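## Task

Carry the tote from the staging bench over to the work bench (the one benchl and benchr are mounted on) so it finishes upright on the bench top with nothing sticking out past any edge. Take the wooden block out of the tote and place it on the plate at the top of the stand's post; the stand is fixed to the floor next to benchr. The post is already pinned at the correct hole and must still be pinned there at the end. If the spring pin is pulled, the post must never drop, and lowering it quickly fails even while it is held. Any number of robots may be used. At the end every robot must release and back away, and no robot may tip over or finish leaning.

## Robot and tools

ROBOTS. r1 is a mobile Hello Robot Stretch 3: a two-wheel differential base (0.33 m long, 0.34 m wide, passive rear omni wheel), a lift on a mast and a telescoping arm that sticks out to the robot's RIGHT. It cannot drive sideways; to move the gripper forward you drive the base. It turns about the midpoint of its drive wheels, 0.05 m behind its front edge; with the arm in and wrist folded it sweeps a 0.28 m radius. benchl (left, seen from in front) and benchr (right) are i2rt Big YAM six-joint arms bolted to the work bench, each with a two-finger gripper and a wrist camera. Reach is about 1.0 m from the joint-1 axis. Their feet sit on blocks, so they may be slightly raised, tilted or turned.

TOOLS. execute_actions(actions, cameras): actions is a list holding one action object or nothing (empty list = just report state and images). The object is keyed by robot name "r1", "benchl", "benchr". All motions in it start together. cameras lists any of benchl_cam_wrist, benchr_cam_wrist, r1_head_camera, r1_nav_camera, r1_wrist_camera, or "all"; null/omitted means all, [] means none. An unknown key or out-of-range value rejects the whole call and nothing moves. wait(seconds 0 to 10) commands nothing and returns state and images. zoom_image(camera, region [x0,y0,x1,y1] pixels from top-left, max 504x504) enlarges part of a camera's latest full image. finished_scene(scene) ends that scene irreversibly and reports success; the goal must hold at that moment. Replying without a tool call ends everything.

r1 ARGUMENTS. "base" takes exactly one relative command: {"translate_m": d}, an offset from where the base is, metres, -1 to 1, forward positive; or {"rotate_rad": d}, an in-place turn, -3.2 to 3.2, counter-clockwise (left) positive. "joints" holds absolute targets by name: lift_m 0 to 1.1 (arm height); arm_m 0 to 0.52 (extension); wrist_yaw_rad -1.345 to 4.42 (0 along the arm, positive toward front, 3.0 folded over base); wrist_pitch_rad -1.57 to 0.451 (negative tips fingers down); wrist_roll_rad -2.911 to 2.911; gripper_m -0.089 to 0.179 (larger = wider; actual fingertip gap is 0.007 to 0.025 less, zero below 0.007); head_pan_rad -3.953 to 1.73 (-1.57 looks along the arm); head_tilt_rad -1.53 to 0.419 (negative down). Optional "contact_limits": {"arm_m": effort %, 1 to 100} stops the arm when its effort reaches that level.

BENCH ARM ARGUMENTS. "joints" holds absolute targets in radians: joint1_rad -2.879 to 2.879 (yaw about foot, CCW from above positive); joint2_rad 0 to 3.141 (shoulder, 0 = upper arm back and level); joint3_rad 0 to 3.019 (elbow, 0 = folded); joint4_rad -1.692 to 1.57 (hand pitch, positive up); joint5_rad -1.57 to 1.57 (hand sideways, positive to arm's right); joint6_rad -2.094 to 2.094 (roll). gripper_m 0 to 0.093 is the fingertip distance in metres. Joints move at different speeds, so the hand can take a wide path.

FRAMES. r1 base frame: origin on the floor between drive wheels, x forward, y left, z up; hand_pose is reported here, at the fingertip meeting point. Odometry is the base frame at scene start; it counts wheel turns, so slip looks like travel. Bench arm fixed frame: origin at the foot on the joint-1 axis, x forward at joint1 = 0, y left, z up the axis; hand is the midpoint between fingertips, its z along the fingers, y the closing direction. Each robot reports in its own frames.

RESULT LINES. base_status / joint_status: done, off_target (still may push), contact_stop, time_out, torque_fault, not_followed. on_its_own covers what this call did not command; "held at" is the held target, not the position. Joints you omit may keep pushing toward old targets. motor_effort is percent of max (peak in brackets), noisy and offset. r1 lidar_m: 12 distances, 30-degree sectors from straight ahead going counter-clockwise, plane 0.17 m high, "-" = nothing. wrist_depth_mm and head_depth_mm: 7x7 median depths. base_tilt in degrees (forward, right) with a fixed bias up to about 4. "joint command not followed" on a bench arm means a self/arm-collision check withheld targets; it may retry them later. The "pictures" line gives the image order.

PRACTICAL NOTES. r1's base is fast only with lift below 0.30, arm below 0.03, yaw above 2.54. Fold or unfold the wrist only with lift 0.32 to 0.95, pitch -0.4, roll near 0; with yaw below -0.4 keep pitch at -0.5 or lower. To grasp, command a width below the object's; to release, open at least 0.02 past the contact value. Reported width does not prove a grip. r1's arm and lift stop and go slack on firm contact; base, wrist and head do not, and wrist servos can fault for 10 s if overloaded. Big YAMs never stop on touch; after a time_out, send the joint its current position to relieve pushing.

AVOID. Hard contact between robots (base touches escalate fast); the arm-separation check does not protect r1. r1 tipping: pushing high (gripper above ~0.45 m) against rigid things, driving while holding something fixed, snagging furniture especially in reverse; if it leans, back off in small steps, release, lower lift to about 0.2. Dropping or slamming the tote or block, the post falling or descending fast, and leaving anything gripped at the end. Loose objects may occasionally get nudged.

Each tool is called after "Request:" by a JSON object that holds its "method" and its "body".

## Session

Request:
{"method": "execute_actions", "body": {"actions": []}}

Scene clock: 0.00 s.
r1.base_odometry: x=+0.000 y=+0.000 heading=+0.000 (m, m, rad; r1's odometry frame)
r1.turned_by_wheels: +0.000 (rad since the last result)
r1.turned_by_imu: +0.000 (rad since the last result)
r1.base_tilt: forward=+1.3 right=-0.9 (deg)
r1.lidar_m: 2.13 1.81 1.80 2.04 1.93 1.65 2.20 1.99 1.98 2.25 2.46 2.56
r1.head_depth_mm: 1994 2856 2920 2903 2897 2835 2087 / 1995 2954 3085 3093 3110 2991 2058 / 1990 2667 2780 2783 2812 2765 2052 / 2000 2424 2451 2490 2517 2531 2061 / 1993 2180 2218 2230 2245 2256 2073 / 1918 2004 2023 2038 2038 2055 1997 / 1820 1835 1845 1859 1878 1886 1893
r1.base_status: not commanded
r1.joint_positions: lift_m=+0.490 arm_m=+0.000 wrist_yaw_rad=+2.900 wrist_pitch_rad=-0.615 wrist_roll_rad=+0.018 gripper_m=+0.037 head_pan_rad=-0.006 head_tilt_rad=-0.005
r1.joint_status: not commanded
r1.motor_effort: left_wheel=+0 right_wheel=+0 lift_m=+41 arm_m=+0 wrist_yaw_rad=+0 wrist_pitch_rad=+6 wrist_roll_rad=+0 gripper_m=+0 head_pan_rad=+0 head_tilt_rad=+2 (%)
r1.hand_pose: x=+0.0255 y=+0.0453 z=+0.4616 quat_wxyz=(+0.295, +0.700, +0.129, +0.637) (m; r1's base frame)
r1.wrist_depth_mm: - - - - - - - / - - - - - - - / 997 - 963 980 959 944 954 / 867 843 841 861 811 822 798 / 755 731 - 725 716 722 701 / 654 649 - 657 612 630 626 / 587 589 - 580 569 562 571
benchl.joint_positions: joint1_rad=-1.588 joint2_rad=+0.801 joint3_rad=+0.704 joint4_rad=-1.515 joint5_rad=-0.007 joint6_rad=-0.016 gripper_m=+0.095
benchl.joint_status: not commanded
benchl.hand: x=-0.0023 y=-0.1770 z=+0.1670 quat_wxyz=(+0.012, -0.707, -0.707, -0.017) (m; benchl's fixed frame)
benchr.joint_positions: joint1_rad=+1.588 joint2_rad=+0.801 joint3_rad=+0.697 joint4_rad=-1.492 joint5_rad=+0.005 joint6_rad=+0.017 gripper_m=+0.094
benchr.joint_status: not commanded
benchr.hand: x=-0.0018 y=+0.1806 z=+0.1644 quat_wxyz=(+0.007, +0.707, -0.707, +0.011) (m; benchr's fixed frame)
pictures: benchl_cam_wrist, benchr_cam_wrist, r1_head_camera (sideways: a quarter turn clockwise sets it upright), r1_nav_camera (sideways: a quarter turn counterclockwise sets it upright), r1_wrist_camera
Images, in order (width x height): benchl_cam_wrist 616x616, benchr_cam_wrist 616x616, r1_head_camera 896x504, r1_nav_camera 672x504, r1_wrist_camera 644x364.

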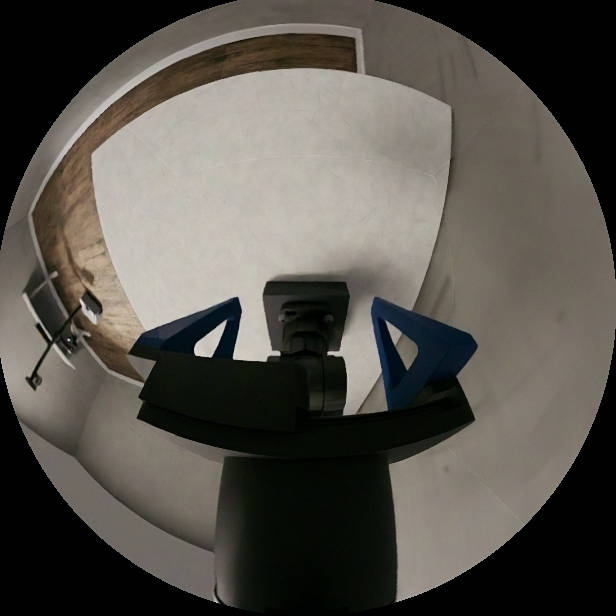

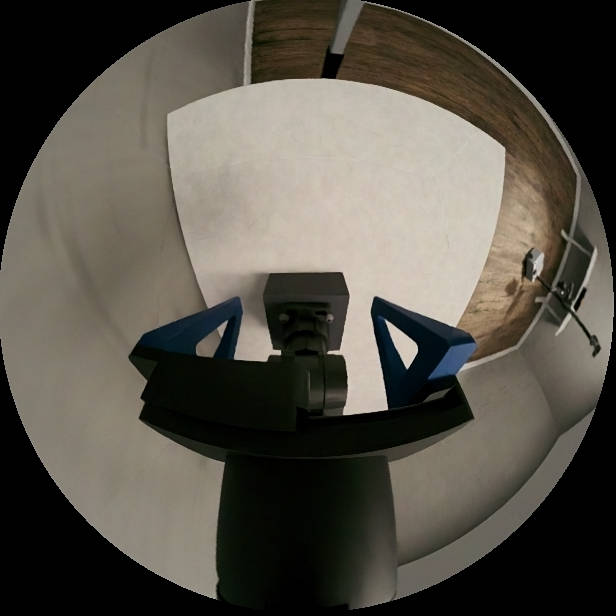

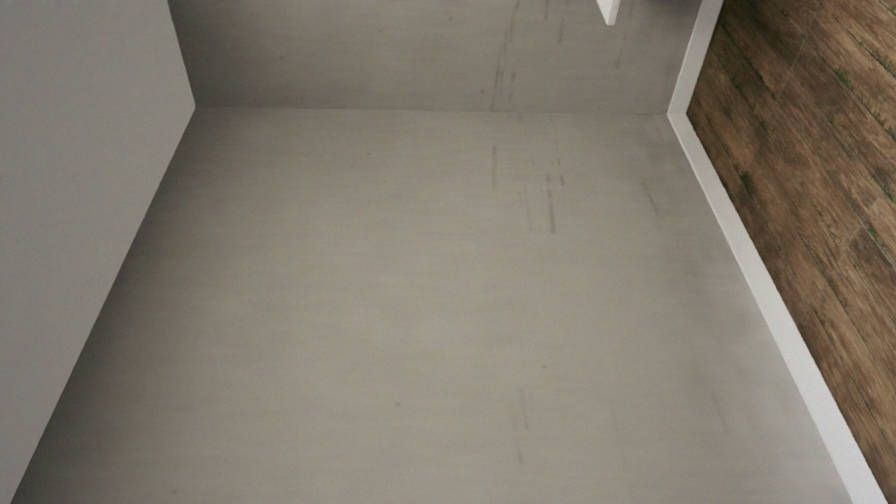

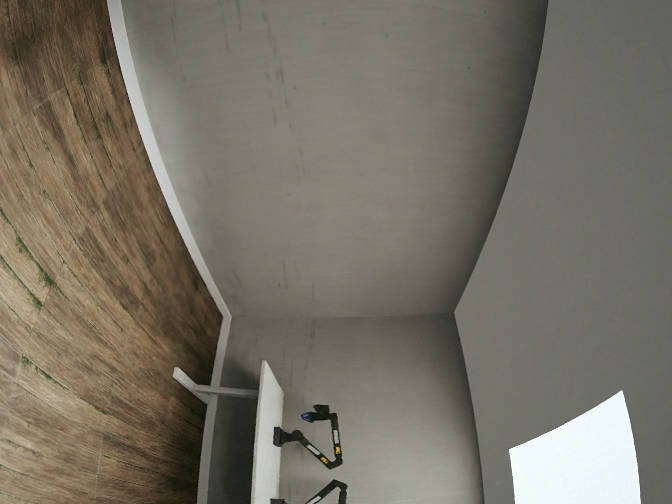

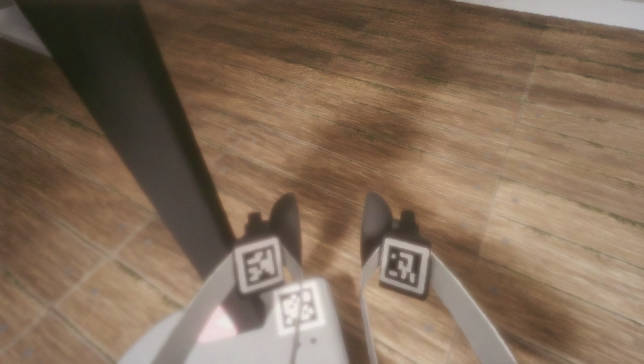

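Request:
{"method": "execute_actions", "body": {"actions": [{"r1":{"base":{"rotate_rad":2.36},"joints":{"head_tilt_rad":-0.4,"lift_m":0.28,"wrist_pitch_rad":-0.4}}}], "cameras": ["r1_head_camera","r1_nav_camera"]}}

Scene clock: 10.10 s.
r1.base_odometry: x=+0.000 y=+0.000 heading=+2.360 (m, m, rad; r1's odometry frame)
r1.turned_by_wheels: +2.360 (rad since the last result)
r1.turned_by_imu: +2.335 (rad since the last result)
r1.base_tilt: forward=+1.2 right=-1.0 (deg)
r1.lidar_m: 1.93 1.65 2.08 1.98 2.04 2.58 2.46 2.55 1.88 1.80 1.85 1.58
r1.head_depth_mm: 1610 1721 1849 1477 1993 1654 1349 / 1606 1732 1850 1478 2137 1652 1352 / 1598 1730 1834 1383 2146 1655 1352 / 1607 1719 1844 1301 2142 1663 1351 / 1599 1726 1836 1294 2154 1662 1354 / 1599 1719 1838 1389 2129 1670 1358 / 1599 1720 1837 1474 2120 1665 1354
r1.base_status: done
r1.joint_positions: lift_m=+0.280 arm_m=+0.000 wrist_yaw_rad=+2.900 wrist_pitch_rad=-0.419 wrist_roll_rad=+0.018 gripper_m=+0.037 head_pan_rad=-0.006 head_tilt_rad=-0.396
r1.joint_status: all done
r1.motor_effort: left_wheel=-1(7) right_wheel=+1(11) lift_m=+29(37) arm_m=-1(0) wrist_yaw_rad=+0(0) wrist_pitch_rad=+12(15) wrist_roll_rad=+0(0) gripper_m=+0(1) head_pan_rad=+0(1) head_tilt_rad=-1(31) (%)
r1.hand_pose: x=+0.0324 y=+0.0733 z=+0.2928 quat_wxyz=(+0.230, +0.710, +0.061, +0.663) (m; r1's base frame)
r1.wrist_depth_mm: - - - - - - - / - - - - - - - / 919 - 894 892 898 863 867 / 718 - 711 698 687 683 666 / 594 562 601 581 579 564 558 / 498 508 - 487 458 486 483 / - - - - 419 416 415
benchl.joint_positions: joint1_rad=-1.588 joint2_rad=+0.801 joint3_rad=+0.704 joint4_rad=-1.515 joint5_rad=-0.007 joint6_rad=-0.016 gripper_m=+0.095
benchl.joint_status: not commanded
benchl.hand: x=-0.0023 y=-0.1770 z=+0.1670 quat_wxyz=(+0.012, -0.707, -0.707, -0.017) (m; benchl's fixed frame)
benchr.joint_positions: joint1_rad=+1.588 joint2_rad=+0.801 joint3_rad=+0.697 joint4_rad=-1.492 joint5_rad=+0.005 joint6_rad=+0.017 gripper_m=+0.094
benchr.joint_status: not commanded
benchr.hand: x=-0.0018 y=+0.1806 z=+0.1644 quat_wxyz=(+0.007, +0.707, -0.707, +0.011) (m; benchr's fixed frame)
pictures: r1_head_camera (sideways: a quarter turn clockwise sets it upright), r1_nav_camera (sideways: a quarter turn counterclockwise sets it upright)
Images, in order (width x height): r1_head_camera 896x504, r1_nav_camera 672x504.

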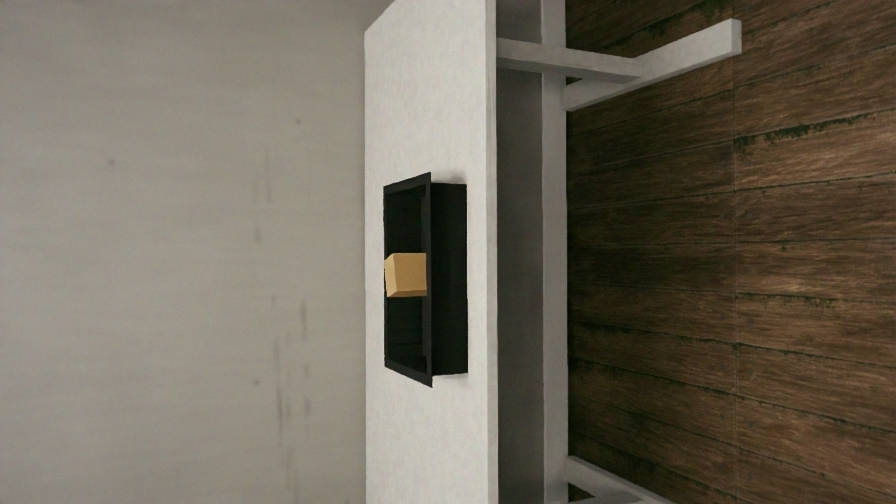

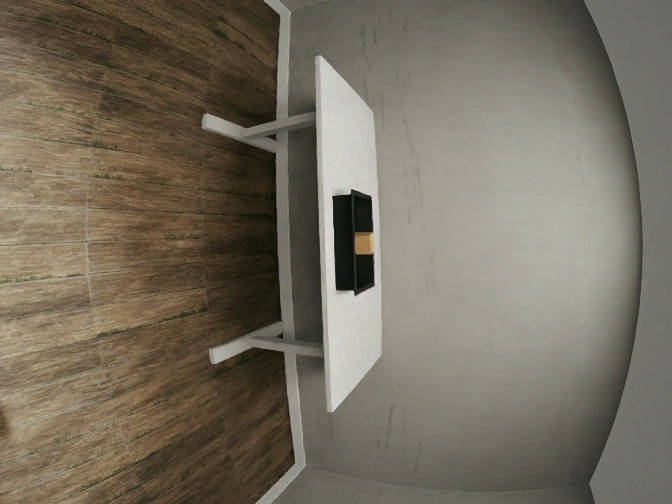

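Request:
{"method": "execute_actions", "body": {"actions": [{"r1":{"base":{"translate_m":0.72}}}], "cameras": []}}

Request:
{"method": "execute_actions", "body": {"actions": [{"r1":{"base":{"rotate_rad":1.585}}}], "cameras": []}}

Request:
{"method": "execute_actions", "body": {"actions": [{"r1":{"joints":{"lift_m":0.93,"head_pan_rad":-1.57,"head_tilt_rad":-0.8}}}], "cameras": []}}

Request:
{"method": "execute_actions", "body": {"actions": [{"r1":{"joints":{"wrist_yaw_rad":0}}}], "cameras": []}}

Request:
{"method": "execute_actions", "body": {"actions": [{"r1":{"joints":{"lift_m":1.05,"wrist_pitch_rad":-1.5,"wrist_roll_rad":1.57,"gripper_m":0.08,"arm_m":0.15}}}], "cameras": ["r1_head_camera","r1_wrist_camera"]}}

Scene clock: 21.67 s.
r1.base_odometry: x=-0.511 y=+0.507 heading=+2.360 (m, m, rad; r1's odometry frame)
r1.turned_by_wheels: +0.000 (rad since the last result)
r1.turned_by_imu: +0.005 (rad since the last result)
r1.base_tilt: forward=+1.3 right=-1.0 (deg)
r1.lidar_m: 1.20 1.05 1.06 2.00 2.07 2.77 3.32 2.59 1.86 1.78 1.75 0.91
r1.head_depth_mm: 988 1061 1150 1230 968 746 626 / 989 1060 1150 1237 973 703 625 / 985 1060 1155 1232 857 745 627 / 983 1060 1147 1227 859 710 625 / 987 1054 1148 1235 840 688 625 / 986 1063 1147 1232 859 746 626 / 986 1062 1147 1236 933 680 626
r1.base_status: done
r1.joint_positions: lift_m=+0.280 arm_m=+0.000 wrist_yaw_rad=+2.900 wrist_pitch_rad=-0.419 wrist_roll_rad=+0.018 gripper_m=+0.037 head_pan_rad=-0.006 head_tilt_rad=-0.396
r1.joint_status: not commanded
r1.motor_effort: left_wheel=-2(5) right_wheel=+2(8) lift_m=+30(29) arm_m=-1(1) wrist_yaw_rad=+1(0) wrist_pitch_rad=+12(12) wrist_roll_rad=+0(0) gripper_m=+1(0) head_pan_rad=+1(0) head_tilt_rad=-2(2) (%)
r1.hand_pose: x=+0.0324 y=+0.0733 z=+0.2928 quat_wxyz=(+0.230, +0.710, +0.061, +0.663) (m; r1's base frame)
r1.wrist_depth_mm: - - - - - - - / - - - - - - - / 912 - 893 892 883 864 863 / 710 - 715 705 701 689 685 / 594 563 596 576 587 569 555 / 500 503 - 481 462 480 478 / - - - - 419 421 411
benchl.joint_positions: joint1_rad=-1.588 joint2_rad=+0.801 joint3_rad=+0.704 joint4_rad=-1.515 joint5_rad=-0.007 joint6_rad=-0.016 gripper_m=+0.095
benchl.joint_status: not commanded
benchl.hand: x=-0.0023 y=-0.1770 z=+0.1670 quat_wxyz=(+0.012, -0.707, -0.707, -0.017) (m; benchl's fixed frame)
benchr.joint_positions: joint1_rad=+1.588 joint2_rad=+0.801 joint3_rad=+0.697 joint4_rad=-1.492 joint5_rad=+0.005 joint6_rad=+0.017 gripper_m=+0.094
benchr.joint_status: not commanded
benchr.hand: x=-0.0018 y=+0.1806 z=+0.1644 quat_wxyz=(+0.007, +0.707, -0.707, +0.011) (m; benchr's fixed frame)
pictures: none
No camera images: the call's "cameras" was empty. Leave "cameras" out to get every camera's image.

Scene clock: 23.93 s.
r1.base_odometry: x=-0.511 y=+0.507 heading=-2.338 (m, m, rad; r1's odometry frame)
r1.turned_by_wheels: +1.585 (rad since the last result)
r1.turned_by_imu: +1.562 (rad since the last result)
r1.base_tilt: forward=+1.3 right=-1.0 (deg)
r1.lidar_m: 2.00 2.07 2.79 3.19 2.57 1.86 1.78 1.75 0.91 1.20 1.05 1.07
r1.head_depth_mm: 1669 1786 1926 2105 2139 1658 1352 / 1661 1783 1932 2105 2133 1662 1350 / 1658 1790 1938 2095 2148 1656 1352 / 1661 1791 1920 2105 2156 1663 1353 / 1659 1803 1945 2101 2161 1664 1351 / 1664 1778 1932 2114 2165 1660 1356 / 1665 1787 1928 2112 2157 1671 1350
r1.base_status: done
r1.joint_positions: lift_m=+0.280 arm_m=+0.000 wrist_yaw_rad=+2.900 wrist_pitch_rad=-0.419 wrist_roll_rad=+0.018 gripper_m=+0.037 head_pan_rad=-0.006 head_tilt_rad=-0.396
r1.joint_status: not commanded
r1.motor_effort: left_wheel=-2(7) right_wheel=+2(10) lift_m=+30(30) arm_m=-1(1) wrist_yaw_rad=+0(0) wrist_pitch_rad=+12(12) wrist_roll_rad=+0(0) gripper_m=+0(0) head_pan_rad=+0(0) head_tilt_rad=-2(1) (%)
r1.hand_pose: x=+0.0324 y=+0.0733 z=+0.2928 quat_wxyz=(+0.230, +0.710, +0.061, +0.663) (m; r1's base frame)
r1.wrist_depth_mm: - - - - - - - / - - - - - - - / 927 - 919 909 895 898 880 / 713 - 701 706 686 699 666 / 592 572 594 580 593 561 555 / 498 518 - 488 463 483 478 / - - - - 416 417 416
benchl.joint_positions: joint1_rad=-1.588 joint2_rad=+0.801 joint3_rad=+0.704 joint4_rad=-1.515 joint5_rad=-0.007 joint6_rad=-0.016 gripper_m=+0.095
benchl.joint_status: not commanded
benchl.hand: x=-0.0023 y=-0.1770 z=+0.1670 quat_wxyz=(+0.012, -0.707, -0.707, -0.017) (m; benchl's fixed frame)
benchr.joint_positions: joint1_rad=+1.588 joint2_rad=+0.801 joint3_rad=+0.697 joint4_rad=-1.492 joint5_rad=+0.005 joint6_rad=+0.017 gripper_m=+0.094
benchr.joint_status: not commanded
benchr.hand: x=-0.0018 y=+0.1806 z=+0.1644 quat_wxyz=(+0.007, +0.707, -0.707, +0.011) (m; benchr's fixed frame)
pictures: none
No camera images: the call's "cameras" was empty. Leave "cameras" out to get every camera's image.

Scene clock: 30.67 s.
r1.base_odometry: x=-0.511 y=+0.507 heading=-2.338 (m, m, rad; r1's odometry frame)
r1.turned_by_wheels: +0.000 (rad since the last result)
r1.turned_by_imu: -0.001 (rad since the last result)
r1.base_tilt: forward=+1.2 right=-1.1 (deg)
r1.lidar_m: 2.00 2.07 2.80 3.19 2.57 1.85 1.78 1.74 0.91 1.20 1.05 1.07
r1.head_depth_mm: 1025 1127 923 801 - 1219 1121 / 1025 1132 899 717 - 1229 1117 / 1028 1132 859 717 - - - / 1030 1136 842 720 - 1226 - / 1031 1133 846 720 - 1250 1123 / 1036 1133 865 721 1377 1269 1124 / 1037 1143 910 712 1381 1268 1123
r1.base_status: not commanded
r1.joint_positions: lift_m=+0.930 arm_m=+0.000 wrist_yaw_rad=+2.900 wrist_pitch_rad=-0.419 wrist_roll_rad=+0.018 gripper_m=+0.037 head_pan_rad=-1.563 head_tilt_rad=-0.790
r1.joint_status: all done
r1.motor_effort: left_wheel=-2(2) right_wheel=+1(2) lift_m=+50(51) arm_m=-1(0) wrist_yaw_rad=+0(1) wrist_pitch_rad=+11(12) wrist_roll_rad=+0(0) gripper_m=+0(1) head_pan_rad=-3(33) head_tilt_rad=-5(33) (%)
r1.hand_pose: x=+0.0324 y=+0.0733 z=+0.9422 quat_wxyz=(+0.230, +0.710, +0.061, +0.663) (m; r1's base frame)
r1.wrist_depth_mm: - - - - - - - / - - - - - - - / - - - - - - - / - - - - - - - / - - - - - - - / - - - - - - - / - - - - - - -
benchl.joint_positions: joint1_rad=-1.588 joint2_rad=+0.801 joint3_rad=+0.704 joint4_rad=-1.515 joint5_rad=-0.007 joint6_rad=-0.016 gripper_m=+0.095
benchl.joint_status: not commanded
benchl.hand: x=-0.0023 y=-0.1770 z=+0.1670 quat_wxyz=(+0.012, -0.707, -0.707, -0.017) (m; benchl's fixed frame)
benchr.joint_positions: joint1_rad=+1.588 joint2_rad=+0.801 joint3_rad=+0.697 joint4_rad=-1.492 joint5_rad=+0.005 joint6_rad=+0.017 gripper_m=+0.094
benchr.joint_status: not commanded
benchr.hand: x=-0.0018 y=+0.1806 z=+0.1644 quat_wxyz=(+0.007, +0.707, -0.707, +0.011) (m; benchr's fixed frame)
pictures: none
No camera images: the call's "cameras" was empty. Leave "cameras" out to get every camera's image.

Scene clock: 33.13 s.
r1.base_odometry: x=-0.511 y=+0.507 heading=-2.338 (m, m, rad; r1's odometry frame)
r1.turned_by_wheels: +0.000 (rad since the last result)
r1.turned_by_imu: +0.000 (rad since the last result)
r1.base_tilt: forward=+1.4 right=-1.1 (deg)
r1.lidar_m: 2.01 2.07 2.79 3.21 2.57 1.85 1.78 1.75 0.91 1.20 1.05 1.07
r1.head_depth_mm: 1022 1125 925 801 - - 1080 / 1032 1128 899 722 - - 1098 / 1030 1135 864 - - - 1105 / 1033 1135 840 729 1376 1266 1119 / 1034 1136 843 721 1374 1270 1125 / 1033 1136 866 720 1383 1276 1125 / 1031 1139 913 712 1388 1272 1129
r1.base_status: not commanded
r1.joint_positions: lift_m=+0.930 arm_m=+0.000 wrist_yaw_rad=+0.003 wrist_pitch_rad=-0.419 wrist_roll_rad=+0.018 gripper_m=+0.037 head_pan_rad=-1.563 head_tilt_rad=-0.790
r1.joint_status: all done
r1.motor_effort: left_wheel=-2(2) right_wheel=+2(1) lift_m=+50(50) arm_m=+0(0) wrist_yaw_rad=-2(5) wrist_pitch_rad=+11(11) wrist_roll_rad=+0(0) gripper_m=+1(0) head_pan_rad=-2(3) head_tilt_rad=-5(5) (%)
r1.hand_pose: x=-0.0208 y=-0.3688 z=+0.9422 quat_wxyz=(+0.686, +0.147, -0.697, -0.148) (m; r1's base frame)
r1.wrist_depth_mm: 891 911 919 921 898 880 912 / 965 940 970 971 943 977 965 / 778 769 580 580 736 736 717 / 607 524 539 550 542 570 563 / 459 382 383 383 441 468 461 / 406 394 393 390 384 397 392 / 367 365 359 355 353 354 351
benchl.joint_positions: joint1_rad=-1.588 joint2_rad=+0.801 joint3_rad=+0.704 joint4_rad=-1.515 joint5_rad=-0.007 joint6_rad=-0.016 gripper_m=+0.095
benchl.joint_status: not commanded
benchl.hand: x=-0.0023 y=-0.1770 z=+0.1670 quat_wxyz=(+0.012, -0.707, -0.707, -0.017) (m; benchl's fixed frame)
benchr.joint_positions: joint1_rad=+1.588 joint2_rad=+0.801 joint3_rad=+0.697 joint4_rad=-1.492 joint5_rad=+0.005 joint6_rad=+0.017 gripper_m=+0.094
benchr.joint_status: not commanded
benchr.hand: x=-0.0018 y=+0.1806 z=+0.1644 quat_wxyz=(+0.007, +0.707, -0.707, +0.011) (m; benchr's fixed frame)
pictures: none
No camera images: the call's "cameras" was empty. Leave "cameras" out to get every camera's image.

Scene clock: 35.50 s.
r1.base_odometry: x=-0.511 y=+0.507 heading=-2.338 (m, m, rad; r1's odometry frame)
r1.turned_by_wheels: +0.000 (rad since the last result)
r1.turned_by_imu: +0.000 (rad since the last result)
r1.base_tilt: forward=+1.2 right=-1.2 (deg)
r1.lidar_m: 2.00 2.07 2.79 3.19 2.58 1.85 1.78 1.74 0.91 1.20 1.05 1.07
r1.head_depth_mm: - - - 750 1356 1263 1117 / - - 871 708 1378 1266 1121 / - - - - 692 1266 1121 / 1028 1134 - 714 1373 1267 1124 / 1037 1140 845 722 1377 1278 1128 / 1037 1137 866 722 1382 1277 1128 / 1036 1145 910 713 1386 1279 1130
r1.base_status: not commanded
r1.joint_positions: lift_m=+1.050 arm_m=+0.150 wrist_yaw_rad=+0.002 wrist_pitch_rad=-1.493 wrist_roll_rad=+1.565 gripper_m=+0.080 head_pan_rad=-1.563 head_tilt_rad=-0.790
r1.joint_status: all done
r1.motor_effort: left_wheel=-2(2) right_wheel=+1(1) lift_m=+50(51) arm_m=+2(1) wrist_yaw_rad=-2(2) wrist_pitch_rad=-4(10) wrist_roll_rad=+2(2) gripper_m=+1(80) head_pan_rad=-2(2) head_tilt_rad=-5(6) (%)
r1.hand_pose: x=-0.0215 y=-0.2904 z=+0.9310 quat_wxyz=(+0.003, +0.002, -0.734, -0.679) (m; r1's base frame)
r1.wrist_depth_mm: 368 360 - - 988 991 979 / 340 366 377 - - - 977 / 395 362 383 - - - - / 411 367 399 - - - - / 355 397 - - - - - / 371 395 441 - - - - / 473 437 447 - - - -
benchl.joint_positions: joint1_rad=-1.588 joint2_rad=+0.801 joint3_rad=+0.704 joint4_rad=-1.515 joint5_rad=-0.007 joint6_rad=-0.016 gripper_m=+0.095
benchl.joint_status: not commanded
benchl.hand: x=-0.0023 y=-0.1770 z=+0.1670 quat_wxyz=(+0.012, -0.707, -0.707, -0.017) (m; benchl's fixed frame)
benchr.joint_positions: joint1_rad=+1.588 joint2_rad=+0.801 joint3_rad=+0.697 joint4_rad=-1.492 joint5_rad=+0.005 joint6_rad=+0.017 gripper_m=+0.094
benchr.joint_status: not commanded
benchr.hand: x=-0.0018 y=+0.1806 z=+0.1644 quat_wxyz=(+0.007, +0.707, -0.707, +0.011) (m; benchr's fixed frame)
pictures: r1_head_camera (sideways: a quarter turn clockwise sets it upright), r1_wrist_camera
Images, in order (width x height): r1_head_camera 896x504, r1_wrist_camera 644x364.

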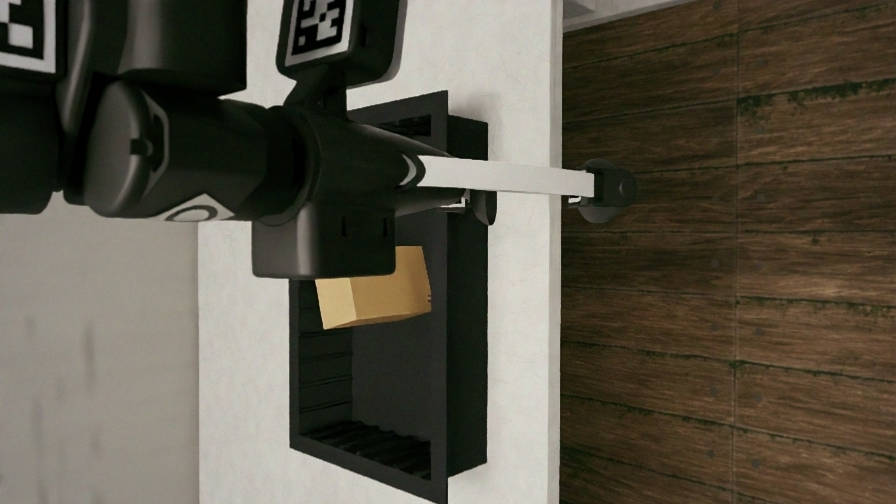

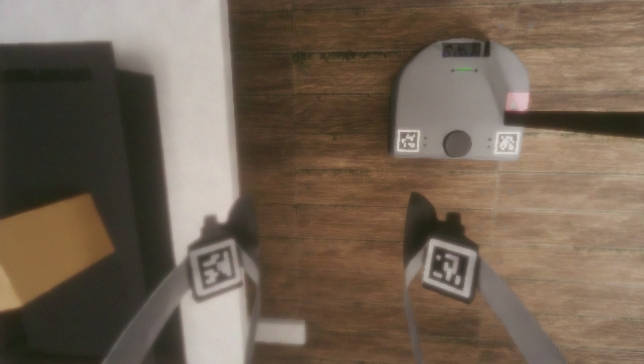

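Request:
{"method": "execute_actions", "body": {"actions": [{"r1":{"base":{"translate_m":-0.07},"joints":{"arm_m":0.33,"lift_m":1.0}}}], "cameras": ["r1_head_camera","r1_wrist_camera"]}}

Scene clock: 46.63 s.
r1.base_odometry: x=-0.462 y=+0.558 heading=-2.339 (m, m, rad; r1's odometry frame)
r1.turned_by_wheels: +0.000 (rad since the last result)
r1.turned_by_imu: -0.002 (rad since the last result)
r1.base_tilt: forward=+1.4 right=-1.1 (deg)
r1.lidar_m: 2.07 2.14 2.89 3.20 2.47 1.78 1.71 1.75 0.88 1.20 1.13 1.10
r1.head_depth_mm: 1045 1134 920 760 1329 1253 1116 / - 1159 927 761 1368 1264 1117 / - - 901 720 1368 1268 1121 / 1031 1139 864 720 1367 1272 1120 / 1036 1141 826 721 1366 1274 1121 / 1034 1142 849 725 1376 1272 1128 / 1035 1143 856 726 1375 1271 1132
r1.base_status: done
r1.joint_positions: lift_m=+1.000 arm_m=+0.330 wrist_yaw_rad=+0.001 wrist_pitch_rad=-1.494 wrist_roll_rad=+1.566 gripper_m=+0.080 head_pan_rad=-1.563 head_tilt_rad=-0.790
r1.joint_status: all done
r1.motor_effort: left_wheel=-1(5) right_wheel=+2(2) lift_m=+29(48) arm_m=+3(0) wrist_yaw_rad=+0(2) wrist_pitch_rad=-4(4) wrist_roll_rad=+2(2) gripper_m=+0(0) head_pan_rad=-2(2) head_tilt_rad=-6(5) (%)
r1.hand_pose: x=-0.0215 y=-0.4701 z=+0.8817 quat_wxyz=(+0.003, +0.002, -0.734, -0.680) (m; r1's base frame)
r1.wrist_depth_mm: 319 313 302 297 952 924 896 / 331 322 311 305 982 - 946 / 339 329 319 313 991 - 966 / 302 343 335 323 - - - / 317 358 346 334 - - - / 317 370 357 346 - - - / 312 275 354 363 - - -
benchl.joint_positions: joint1_rad=-1.588 joint2_rad=+0.801 joint3_rad=+0.704 joint4_rad=-1.515 joint5_rad=-0.007 joint6_rad=-0.016 gripper_m=+0.095
benchl.joint_status: not commanded
benchl.hand: x=-0.0023 y=-0.1770 z=+0.1670 quat_wxyz=(+0.012, -0.707, -0.707, -0.017) (m; benchl's fixed frame)
benchr.joint_positions: joint1_rad=+1.588 joint2_rad=+0.801 joint3_rad=+0.697 joint4_rad=-1.492 joint5_rad=+0.005 joint6_rad=+0.017 gripper_m=+0.094
benchr.joint_status: not commanded
benchr.hand: x=-0.0018 y=+0.1806 z=+0.1644 quat_wxyz=(+0.007, +0.707, -0.707, +0.011) (m; benchr's fixed frame)
pictures: r1_head_camera (sideways: a quarter turn clockwise sets it upright), r1_wrist_camera
Images, in order (width x height): r1_head_camera 896x504, r1_wrist_camera 644x364.

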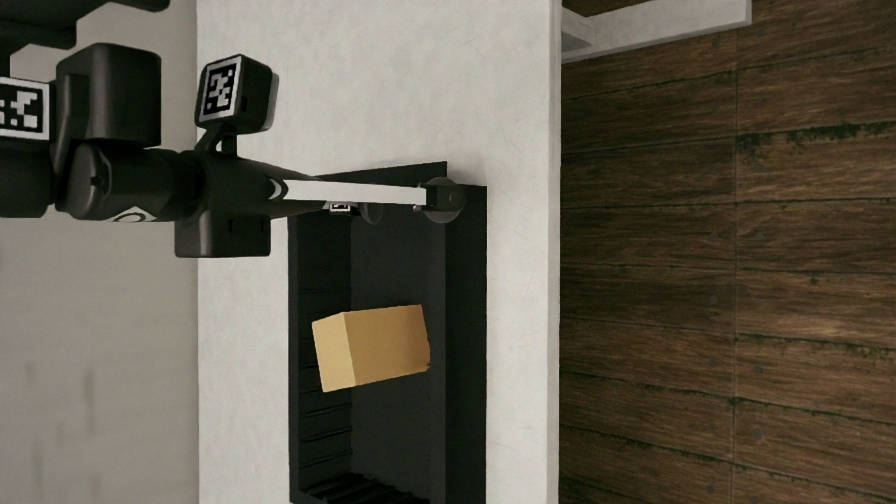

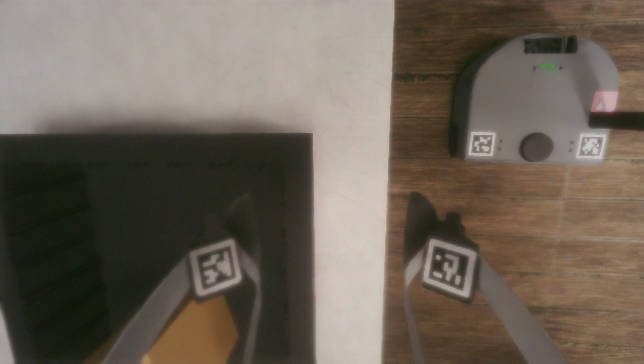

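Request:
{"method": "execute_actions", "body": {"actions": [{"r1":{"base":{"translate_m":0.16},"joints":{"arm_m":0.335,"wrist_pitch_rad":-1.4,"lift_m":0.96}}}], "cameras": ["r1_head_camera","r1_wrist_camera"]}}

Scene clock: 53.77 s.
r1.base_odometry: x=-0.573 y=+0.442 heading=-2.339 (m, m, rad; r1's odometry frame)
r1.turned_by_wheels: +0.000 (rad since the last result)
r1.turned_by_imu: +0.000 (rad since the last result)
r1.base_tilt: forward=+1.4 right=-1.0 (deg)
r1.lidar_m: 1.91 1.97 2.67 3.17 2.71 1.94 1.87 1.74 0.96 1.20 0.99 1.67
r1.head_depth_mm: - 1137 894 704 1371 1263 1120 / - - 849 713 1368 1261 1121 / - - 841 715 1373 1270 1118 / 1029 1138 840 715 1368 1269 1122 / 1033 1135 861 717 1375 1275 1120 / 1030 1137 905 717 1372 1272 1123 / 1034 1139 939 771 1377 1273 1129
r1.base_status: done
r1.joint_positions: lift_m=+0.960 arm_m=+0.335 wrist_yaw_rad=+0.001 wrist_pitch_rad=-1.402 wrist_roll_rad=+1.566 gripper_m=+0.080 head_pan_rad=-1.563 head_tilt_rad=-0.790
r1.joint_status: all done
r1.motor_effort: left_wheel=-2(2) right_wheel=+1(9) lift_m=+30(29) arm_m=+2(1) wrist_yaw_rad=-1(1) wrist_pitch_rad=+1(4) wrist_roll_rad=+2(2) gripper_m=+0(0) head_pan_rad=-2(2) head_tilt_rad=-5(5) (%)
r1.hand_pose: x=-0.0215 y=-0.4986 z=+0.8424 quat_wxyz=(+0.003, +0.002, -0.764, -0.645) (m; r1's base frame)
r1.wrist_depth_mm: 267 286 270 254 247 858 833 / 272 296 279 266 256 901 - / 273 300 285 271 265 949 - / 189 181 256 283 276 961 922 / 265 187 289 293 285 994 945 / 277 197 327 305 297 - 981 / 280 341 337 320 307 - -
benchl.joint_positions: joint1_rad=-1.588 joint2_rad=+0.801 joint3_rad=+0.704 joint4_rad=-1.515 joint5_rad=-0.007 joint6_rad=-0.016 gripper_m=+0.095
benchl.joint_status: not commanded
benchl.hand: x=-0.0023 y=-0.1770 z=+0.1670 quat_wxyz=(+0.012, -0.707, -0.707, -0.017) (m; benchl's fixed frame)
benchr.joint_positions: joint1_rad=+1.588 joint2_rad=+0.801 joint3_rad=+0.697 joint4_rad=-1.492 joint5_rad=+0.005 joint6_rad=+0.017 gripper_m=+0.094
benchr.joint_status: not commanded
benchr.hand: x=-0.0018 y=+0.1806 z=+0.1644 quat_wxyz=(+0.007, +0.707, -0.707, +0.011) (m; benchr's fixed frame)
pictures: r1_head_camera (sideways: a quarter turn clockwise sets it upright), r1_wrist_camera
Images, in order (width x height): r1_head_camera 896x504, r1_wrist_camera 644x364.

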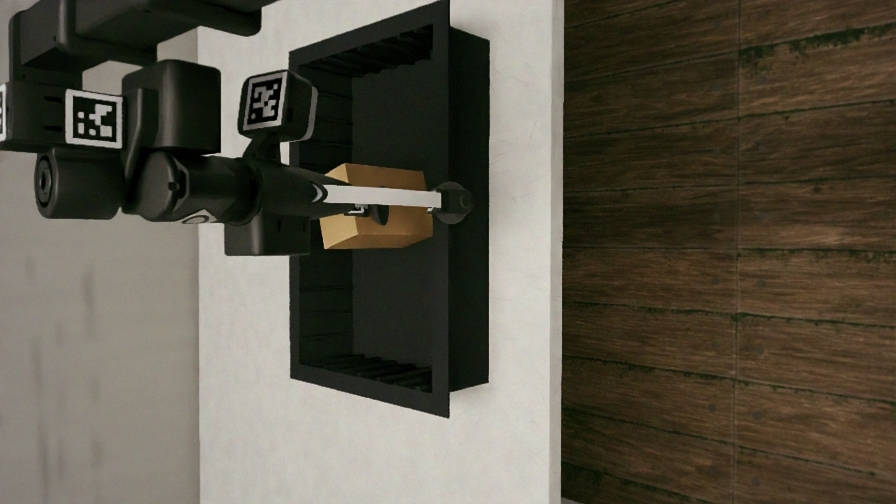

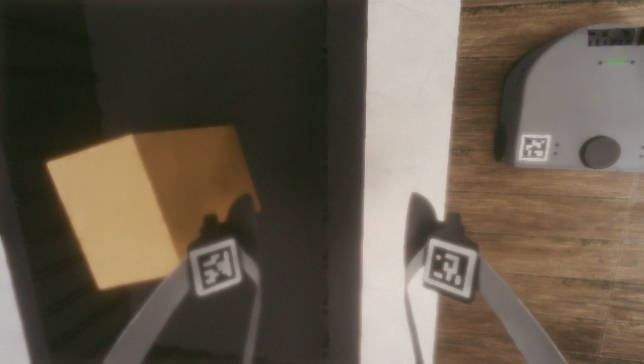

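Request:
{"method": "execute_actions", "body": {"actions": [{"r1":{"joints":{"arm_m":0.325,"lift_m":0.89}}}], "cameras": ["r1_head_camera","r1_wrist_camera"]}}

Request:
{"method": "execute_actions", "body": {"actions": [{"r1":{"joints":{"gripper_m":-0.05}}}], "cameras": []}}

Request:
{"method": "execute_actions", "body": {"actions": [{"r1":{"joints":{"lift_m":0.97}}}], "cameras": ["r1_head_camera","r1_wrist_camera"]}}

Scene clock: 62.33 s.
r1.base_odometry: x=-0.573 y=+0.442 heading=-2.339 (m, m, rad; r1's odometry frame)
r1.turned_by_wheels: +0.000 (rad since the last result)
r1.turned_by_imu: -0.001 (rad since the last result)
r1.base_tilt: forward=+1.3 right=-1.0 (deg)
r1.lidar_m: 1.91 1.97 2.66 3.19 2.70 1.95 1.87 1.74 0.96 1.20 0.99 1.67
r1.head_depth_mm: 1026 - - 708 1384 1265 1116 / 1027 - - 712 1372 1261 1115 / 1028 - - 714 1362 1269 1118 / 1026 1138 866 715 1372 1267 1122 / 1027 1136 858 716 1378 1274 1119 / 1034 1134 906 718 1380 1277 1126 / 1030 1139 938 768 1382 1276 1123
r1.base_status: not commanded
r1.joint_positions: lift_m=+0.890 arm_m=+0.325 wrist_yaw_rad=+0.001 wrist_pitch_rad=-1.402 wrist_roll_rad=+1.566 gripper_m=+0.080 head_pan_rad=-1.563 head_tilt_rad=-0.790
r1.joint_status: all done
r1.motor_effort: left_wheel=-2(2) right_wheel=+2(1) lift_m=+30(30) arm_m=-2(3) wrist_yaw_rad=-1(1) wrist_pitch_rad=+1(1) wrist_roll_rad=+2(2) gripper_m=+0(1) head_pan_rad=-3(2) head_tilt_rad=-5(5) (%)
r1.hand_pose: x=-0.0215 y=-0.4893 z=+0.7724 quat_wxyz=(+0.003, +0.002, -0.764, -0.645) (m; r1's base frame)
r1.wrist_depth_mm: 222 212 200 112 184 809 790 / 230 220 208 115 189 857 - / 235 222 215 120 196 877 - / 142 180 223 124 201 904 843 / 137 173 225 129 211 908 878 / 133 160 240 133 220 932 900 / 135 269 254 139 228 979 928
benchl.joint_positions: joint1_rad=-1.588 joint2_rad=+0.801 joint3_rad=+0.704 joint4_rad=-1.515 joint5_rad=-0.007 joint6_rad=-0.016 gripper_m=+0.095
benchl.joint_status: not commanded
benchl.hand: x=-0.0023 y=-0.1770 z=+0.1670 quat_wxyz=(+0.012, -0.707, -0.707, -0.017) (m; benchl's fixed frame)
benchr.joint_positions: joint1_rad=+1.588 joint2_rad=+0.801 joint3_rad=+0.697 joint4_rad=-1.492 joint5_rad=+0.005 joint6_rad=+0.017 gripper_m=+0.094
benchr.joint_status: not commanded
benchr.hand: x=-0.0018 y=+0.1806 z=+0.1644 quat_wxyz=(+0.007, +0.707, -0.707, +0.011) (m; benchr's fixed frame)
pictures: r1_head_camera (sideways: a quarter turn clockwise sets it upright), r1_wrist_camera
Images, in order (width x height): r1_head_camera 896x504, r1_wrist_camera 644x364.

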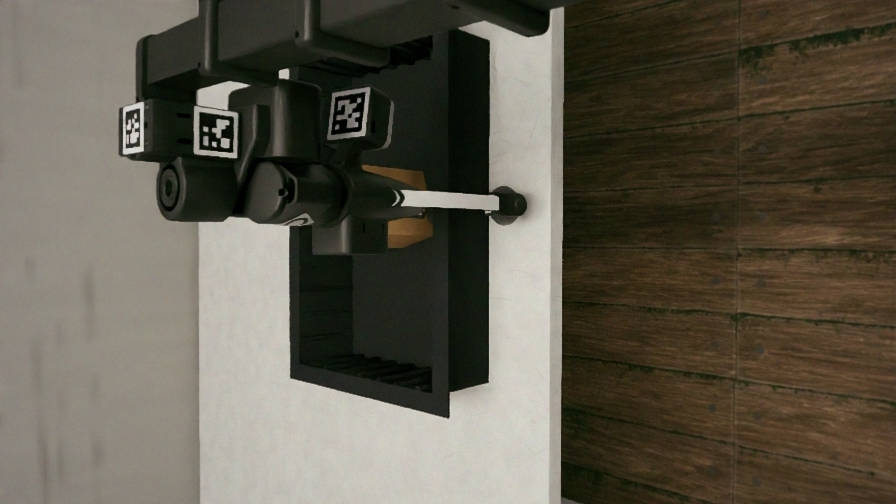

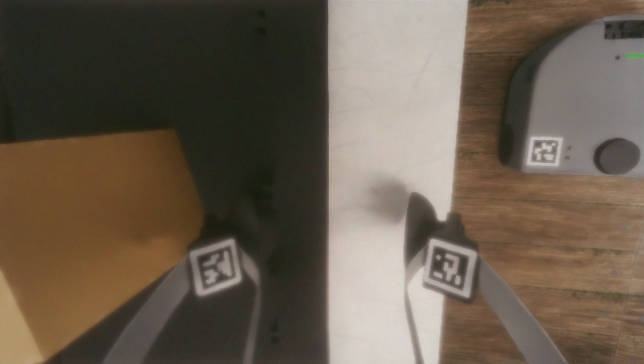

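Scene clock: 64.13 s.
r1.base_odometry: x=-0.573 y=+0.442 heading=-2.339 (m, m, rad; r1's odometry frame)
r1.turned_by_wheels: +0.000 (rad since the last result)
r1.turned_by_imu: +0.000 (rad since the last result)
r1.base_tilt: forward=+1.3 right=-1.0 (deg)
r1.lidar_m: 1.91 1.98 2.67 3.17 2.70 1.95 1.87 1.74 0.96 1.20 0.99 1.67
r1.head_depth_mm: 1025 - - 704 1376 1262 1113 / 1022 - - 708 1372 1267 1119 / 1023 - - 706 1371 1271 1120 / 1031 1135 861 707 1377 1266 1120 / 1029 1137 856 709 1378 1275 1127 / 1034 1137 908 711 1382 1275 1123 / 1032 1143 938 768 1378 1275 1125
r1.base_status: not commanded
r1.joint_positions: lift_m=+0.890 arm_m=+0.325 wrist_yaw_rad=+0.001 wrist_pitch_rad=-1.380 wrist_roll_rad=+1.566 gripper_m=-0.049 head_pan_rad=-1.563 head_tilt_rad=-0.790
r1.joint_status: all done
r1.motor_effort: left_wheel=-2(2) right_wheel=+1(2) lift_m=+29(29) arm_m=-2(2) wrist_yaw_rad=-1(1) wrist_pitch_rad=-12(14) wrist_roll_rad=+2(2) gripper_m=-30(100) head_pan_rad=-3(2) head_tilt_rad=-5(6) (%)
r1.hand_pose: x=-0.0215 y=-0.4950 z=+0.7729 quat_wxyz=(+0.003, +0.002, -0.771, -0.637) (m; r1's base frame)
r1.wrist_depth_mm: 228 216 202 110 183 794 752 / 237 224 210 114 189 840 - / 245 225 216 118 196 856 - / 134 167 222 122 201 873 849 / 129 158 222 125 206 904 871 / 125 152 248 131 218 956 889 / 121 274 255 137 226 968 929
benchl.joint_positions: joint1_rad=-1.588 joint2_rad=+0.801 joint3_rad=+0.704 joint4_rad=-1.515 joint5_rad=-0.007 joint6_rad=-0.016 gripper_m=+0.095
benchl.joint_status: not commanded
benchl.hand: x=-0.0023 y=-0.1770 z=+0.1670 quat_wxyz=(+0.012, -0.707, -0.707, -0.017) (m; benchl's fixed frame)
benchr.joint_positions: joint1_rad=+1.588 joint2_rad=+0.801 joint3_rad=+0.697 joint4_rad=-1.492 joint5_rad=+0.005 joint6_rad=+0.017 gripper_m=+0.094
benchr.joint_status: not commanded
benchr.hand: x=-0.0018 y=+0.1806 z=+0.1644 quat_wxyz=(+0.007, +0.707, -0.707, +0.011) (m; benchr's fixed frame)
pictures: none
No camera images: the call's "cameras" was empty. Leave "cameras" out to get every camera's image.

Scene clock: 65.70 s.
r1.base_odometry: x=-0.573 y=+0.442 heading=-2.339 (m, m, rad; r1's odometry frame)
r1.turned_by_wheels: +0.000 (rad since the last result)
r1.turned_by_imu: +0.000 (rad since the last result)
r1.base_tilt: forward=+1.1 right=-1.0 (deg)
r1.lidar_m: 1.91 1.97 2.67 3.17 2.71 1.95 1.87 1.74 0.96 1.20 0.99 1.67
r1.head_depth_mm: - 1124 908 630 1366 1260 1119 / - - 828 628 1370 1271 1110 / - - 828 637 1371 1264 1121 / 1029 1150 803 624 1373 1271 1122 / 1032 1137 837 632 1382 1274 1122 / 1031 1134 937 710 1383 1272 1123 / 1032 1137 938 766 1382 1275 1124
r1.base_status: not commanded
r1.joint_positions: lift_m=+0.969 arm_m=+0.325 wrist_yaw_rad=+0.001 wrist_pitch_rad=-1.407 wrist_roll_rad=+1.568 gripper_m=-0.043 head_pan_rad=-1.563 head_tilt_rad=-0.790
r1.joint_status: all done
r1.on_its_own: gripper_m is held at -0.044, not at your -0.050, by its stall guard, which is still easing
r1.motor_effort: left_wheel=-2(2) right_wheel=+2(2) lift_m=+56(59) arm_m=-2(3) wrist_yaw_rad=+0(2) wrist_pitch_rad=+5(12) wrist_roll_rad=+1(2) gripper_m=-23(30) head_pan_rad=-3(3) head_tilt_rad=-5(5) (%)
r1.hand_pose: x=-0.0215 y=-0.4879 z=+0.8514 quat_wxyz=(+0.002, +0.001, -0.762, -0.647) (m; r1's base frame)
r1.wrist_depth_mm: 254 278 238 117 255 905 841 / 254 291 249 120 265 911 - / 256 292 246 124 274 931 - / 162 168 223 129 282 970 946 / 174 163 205 131 - 1000 978 / 327 161 295 140 - - 982 / 404 321 307 194 317 - -
benchl.joint_positions: joint1_rad=-1.588 joint2_rad=+0.801 joint3_rad=+0.704 joint4_rad=-1.515 joint5_rad=-0.007 joint6_rad=-0.016 gripper_m=+0.095
benchl.joint_status: not commanded
benchl.hand: x=-0.0023 y=-0.1770 z=+0.1670 quat_wxyz=(+0.012, -0.707, -0.707, -0.017) (m; benchl's fixed frame)
benchr.joint_positions: joint1_rad=+1.588 joint2_rad=+0.801 joint3_rad=+0.697 joint4_rad=-1.492 joint5_rad=+0.005 joint6_rad=+0.017 gripper_m=+0.094
benchr.joint_status: not commanded
benchr.hand: x=-0.0018 y=+0.1806 z=+0.1644 quat_wxyz=(+0.007, +0.707, -0.707, +0.011) (m; benchr's fixed frame)
pictures: r1_head_camera (sideways: a quarter turn clockwise sets it upright), r1_wrist_camera
Images, in order (width x height): r1_head_camera 896x504, r1_wrist_camera 644x364.

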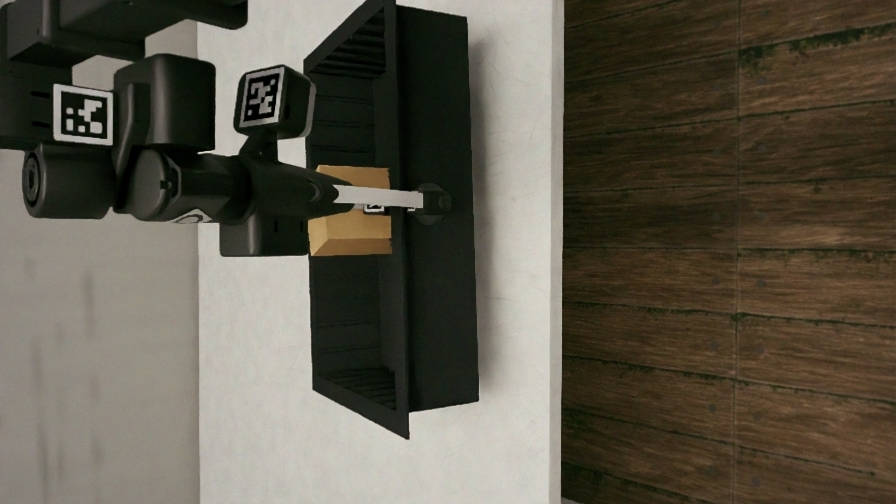

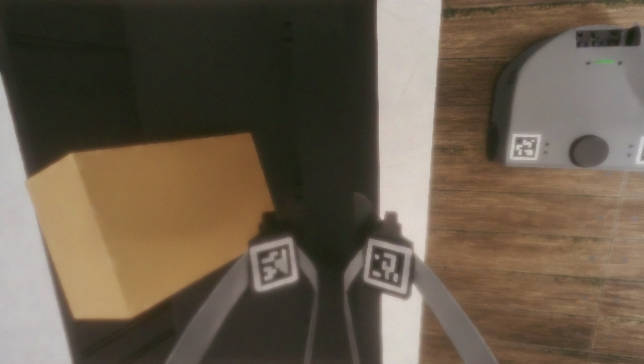

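Request:
{"method": "execute_actions", "body": {"actions": [{"r1":{"joints":{"lift_m":1.03,"wrist_pitch_rad":-1.05,"gripper_m":-0.04}}}], "cameras": ["r1_head_camera","r1_wrist_camera"]}}

Scene clock: 69.60 s.
r1.base_odometry: x=-0.573 y=+0.442 heading=-2.339 (m, m, rad; r1's odometry frame)
r1.turned_by_wheels: +0.000 (rad since the last result)
r1.turned_by_imu: -0.001 (rad since the last result)
r1.base_tilt: forward=+1.3 right=-1.0 (deg)
r1.lidar_m: 1.91 1.97 2.67 3.17 2.70 1.95 1.87 1.74 0.96 1.20 0.99 1.67
r1.head_depth_mm: 1040 1099 613 759 1365 1265 1118 / - 795 622 761 1373 1267 1121 / - - 630 764 1379 1274 1115 / 1030 953 628 761 1372 1272 1118 / 1032 1135 639 765 1379 1269 1123 / 1034 1139 685 769 1373 1271 1126 / 1037 1141 938 767 1376 1282 1125
r1.base_status: not commanded
r1.joint_positions: lift_m=+1.029 arm_m=+0.325 wrist_yaw_rad=+0.000 wrist_pitch_rad=-1.111 wrist_roll_rad=+1.569 gripper_m=-0.036 head_pan_rad=-1.563 head_tilt_rad=-0.790
r1.joint_status: wrist_pitch_rad off_target (ended at -1.111, target -1.050); the others done
r1.on_its_own: wrist_pitch_rad is at rest, and its effort (+37) is outside its rest range (-20 to +32)
r1.motor_effort: left_wheel=-1(2) right_wheel=+2(2) lift_m=+58(65) arm_m=-2(2) wrist_yaw_rad=+0(0) wrist_pitch_rad=+37(39) wrist_roll_rad=+1(1) gripper_m=-25(65) head_pan_rad=-2(3) head_tilt_rad=-5(5) (%)
r1.hand_pose: x=-0.0215 y=-0.5621 z=+0.9277 quat_wxyz=(+0.001, +0.001, -0.850, -0.528) (m; r1's base frame)
r1.wrist_depth_mm: 264 295 253 114 306 283 269 / 543 299 273 121 314 291 797 / 582 301 287 129 322 301 792 / 607 186 216 134 334 308 852 / 616 184 204 134 343 320 867 / 613 213 207 148 215 322 919 / 633 688 366 322 239 326 955
benchl.joint_positions: joint1_rad=-1.588 joint2_rad=+0.801 joint3_rad=+0.704 joint4_rad=-1.515 joint5_rad=-0.007 joint6_rad=-0.016 gripper_m=+0.095
benchl.joint_status: not commanded
benchl.hand: x=-0.0023 y=-0.1770 z=+0.1670 quat_wxyz=(+0.012, -0.707, -0.707, -0.017) (m; benchl's fixed frame)
benchr.joint_positions: joint1_rad=+1.588 joint2_rad=+0.801 joint3_rad=+0.697 joint4_rad=-1.492 joint5_rad=+0.005 joint6_rad=+0.017 gripper_m=+0.094
benchr.joint_status: not commanded
benchr.hand: x=-0.0018 y=+0.1806 z=+0.1644 quat_wxyz=(+0.007, +0.707, -0.707, +0.011) (m; benchr's fixed frame)
pictures: r1_head_camera (sideways: a quarter turn clockwise sets it upright), r1_wrist_camera
Images, in order (width x height): r1_head_camera 896x504, r1_wrist_camera 644x364.

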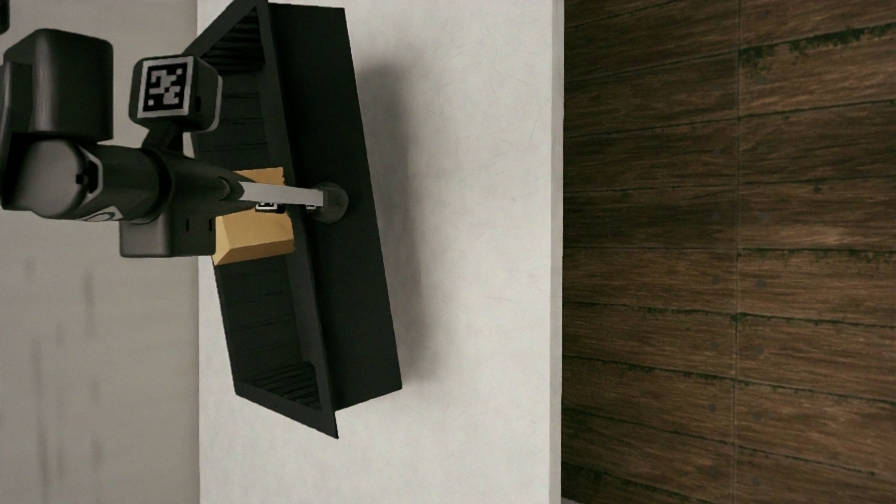

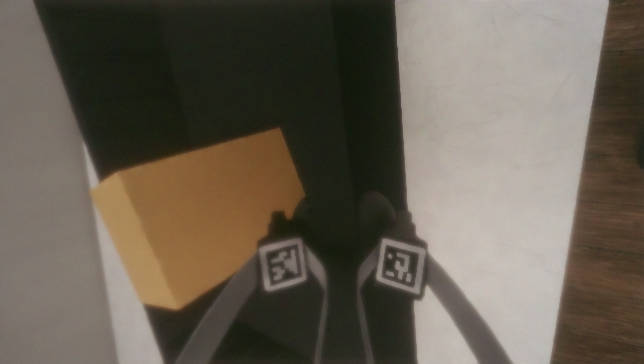

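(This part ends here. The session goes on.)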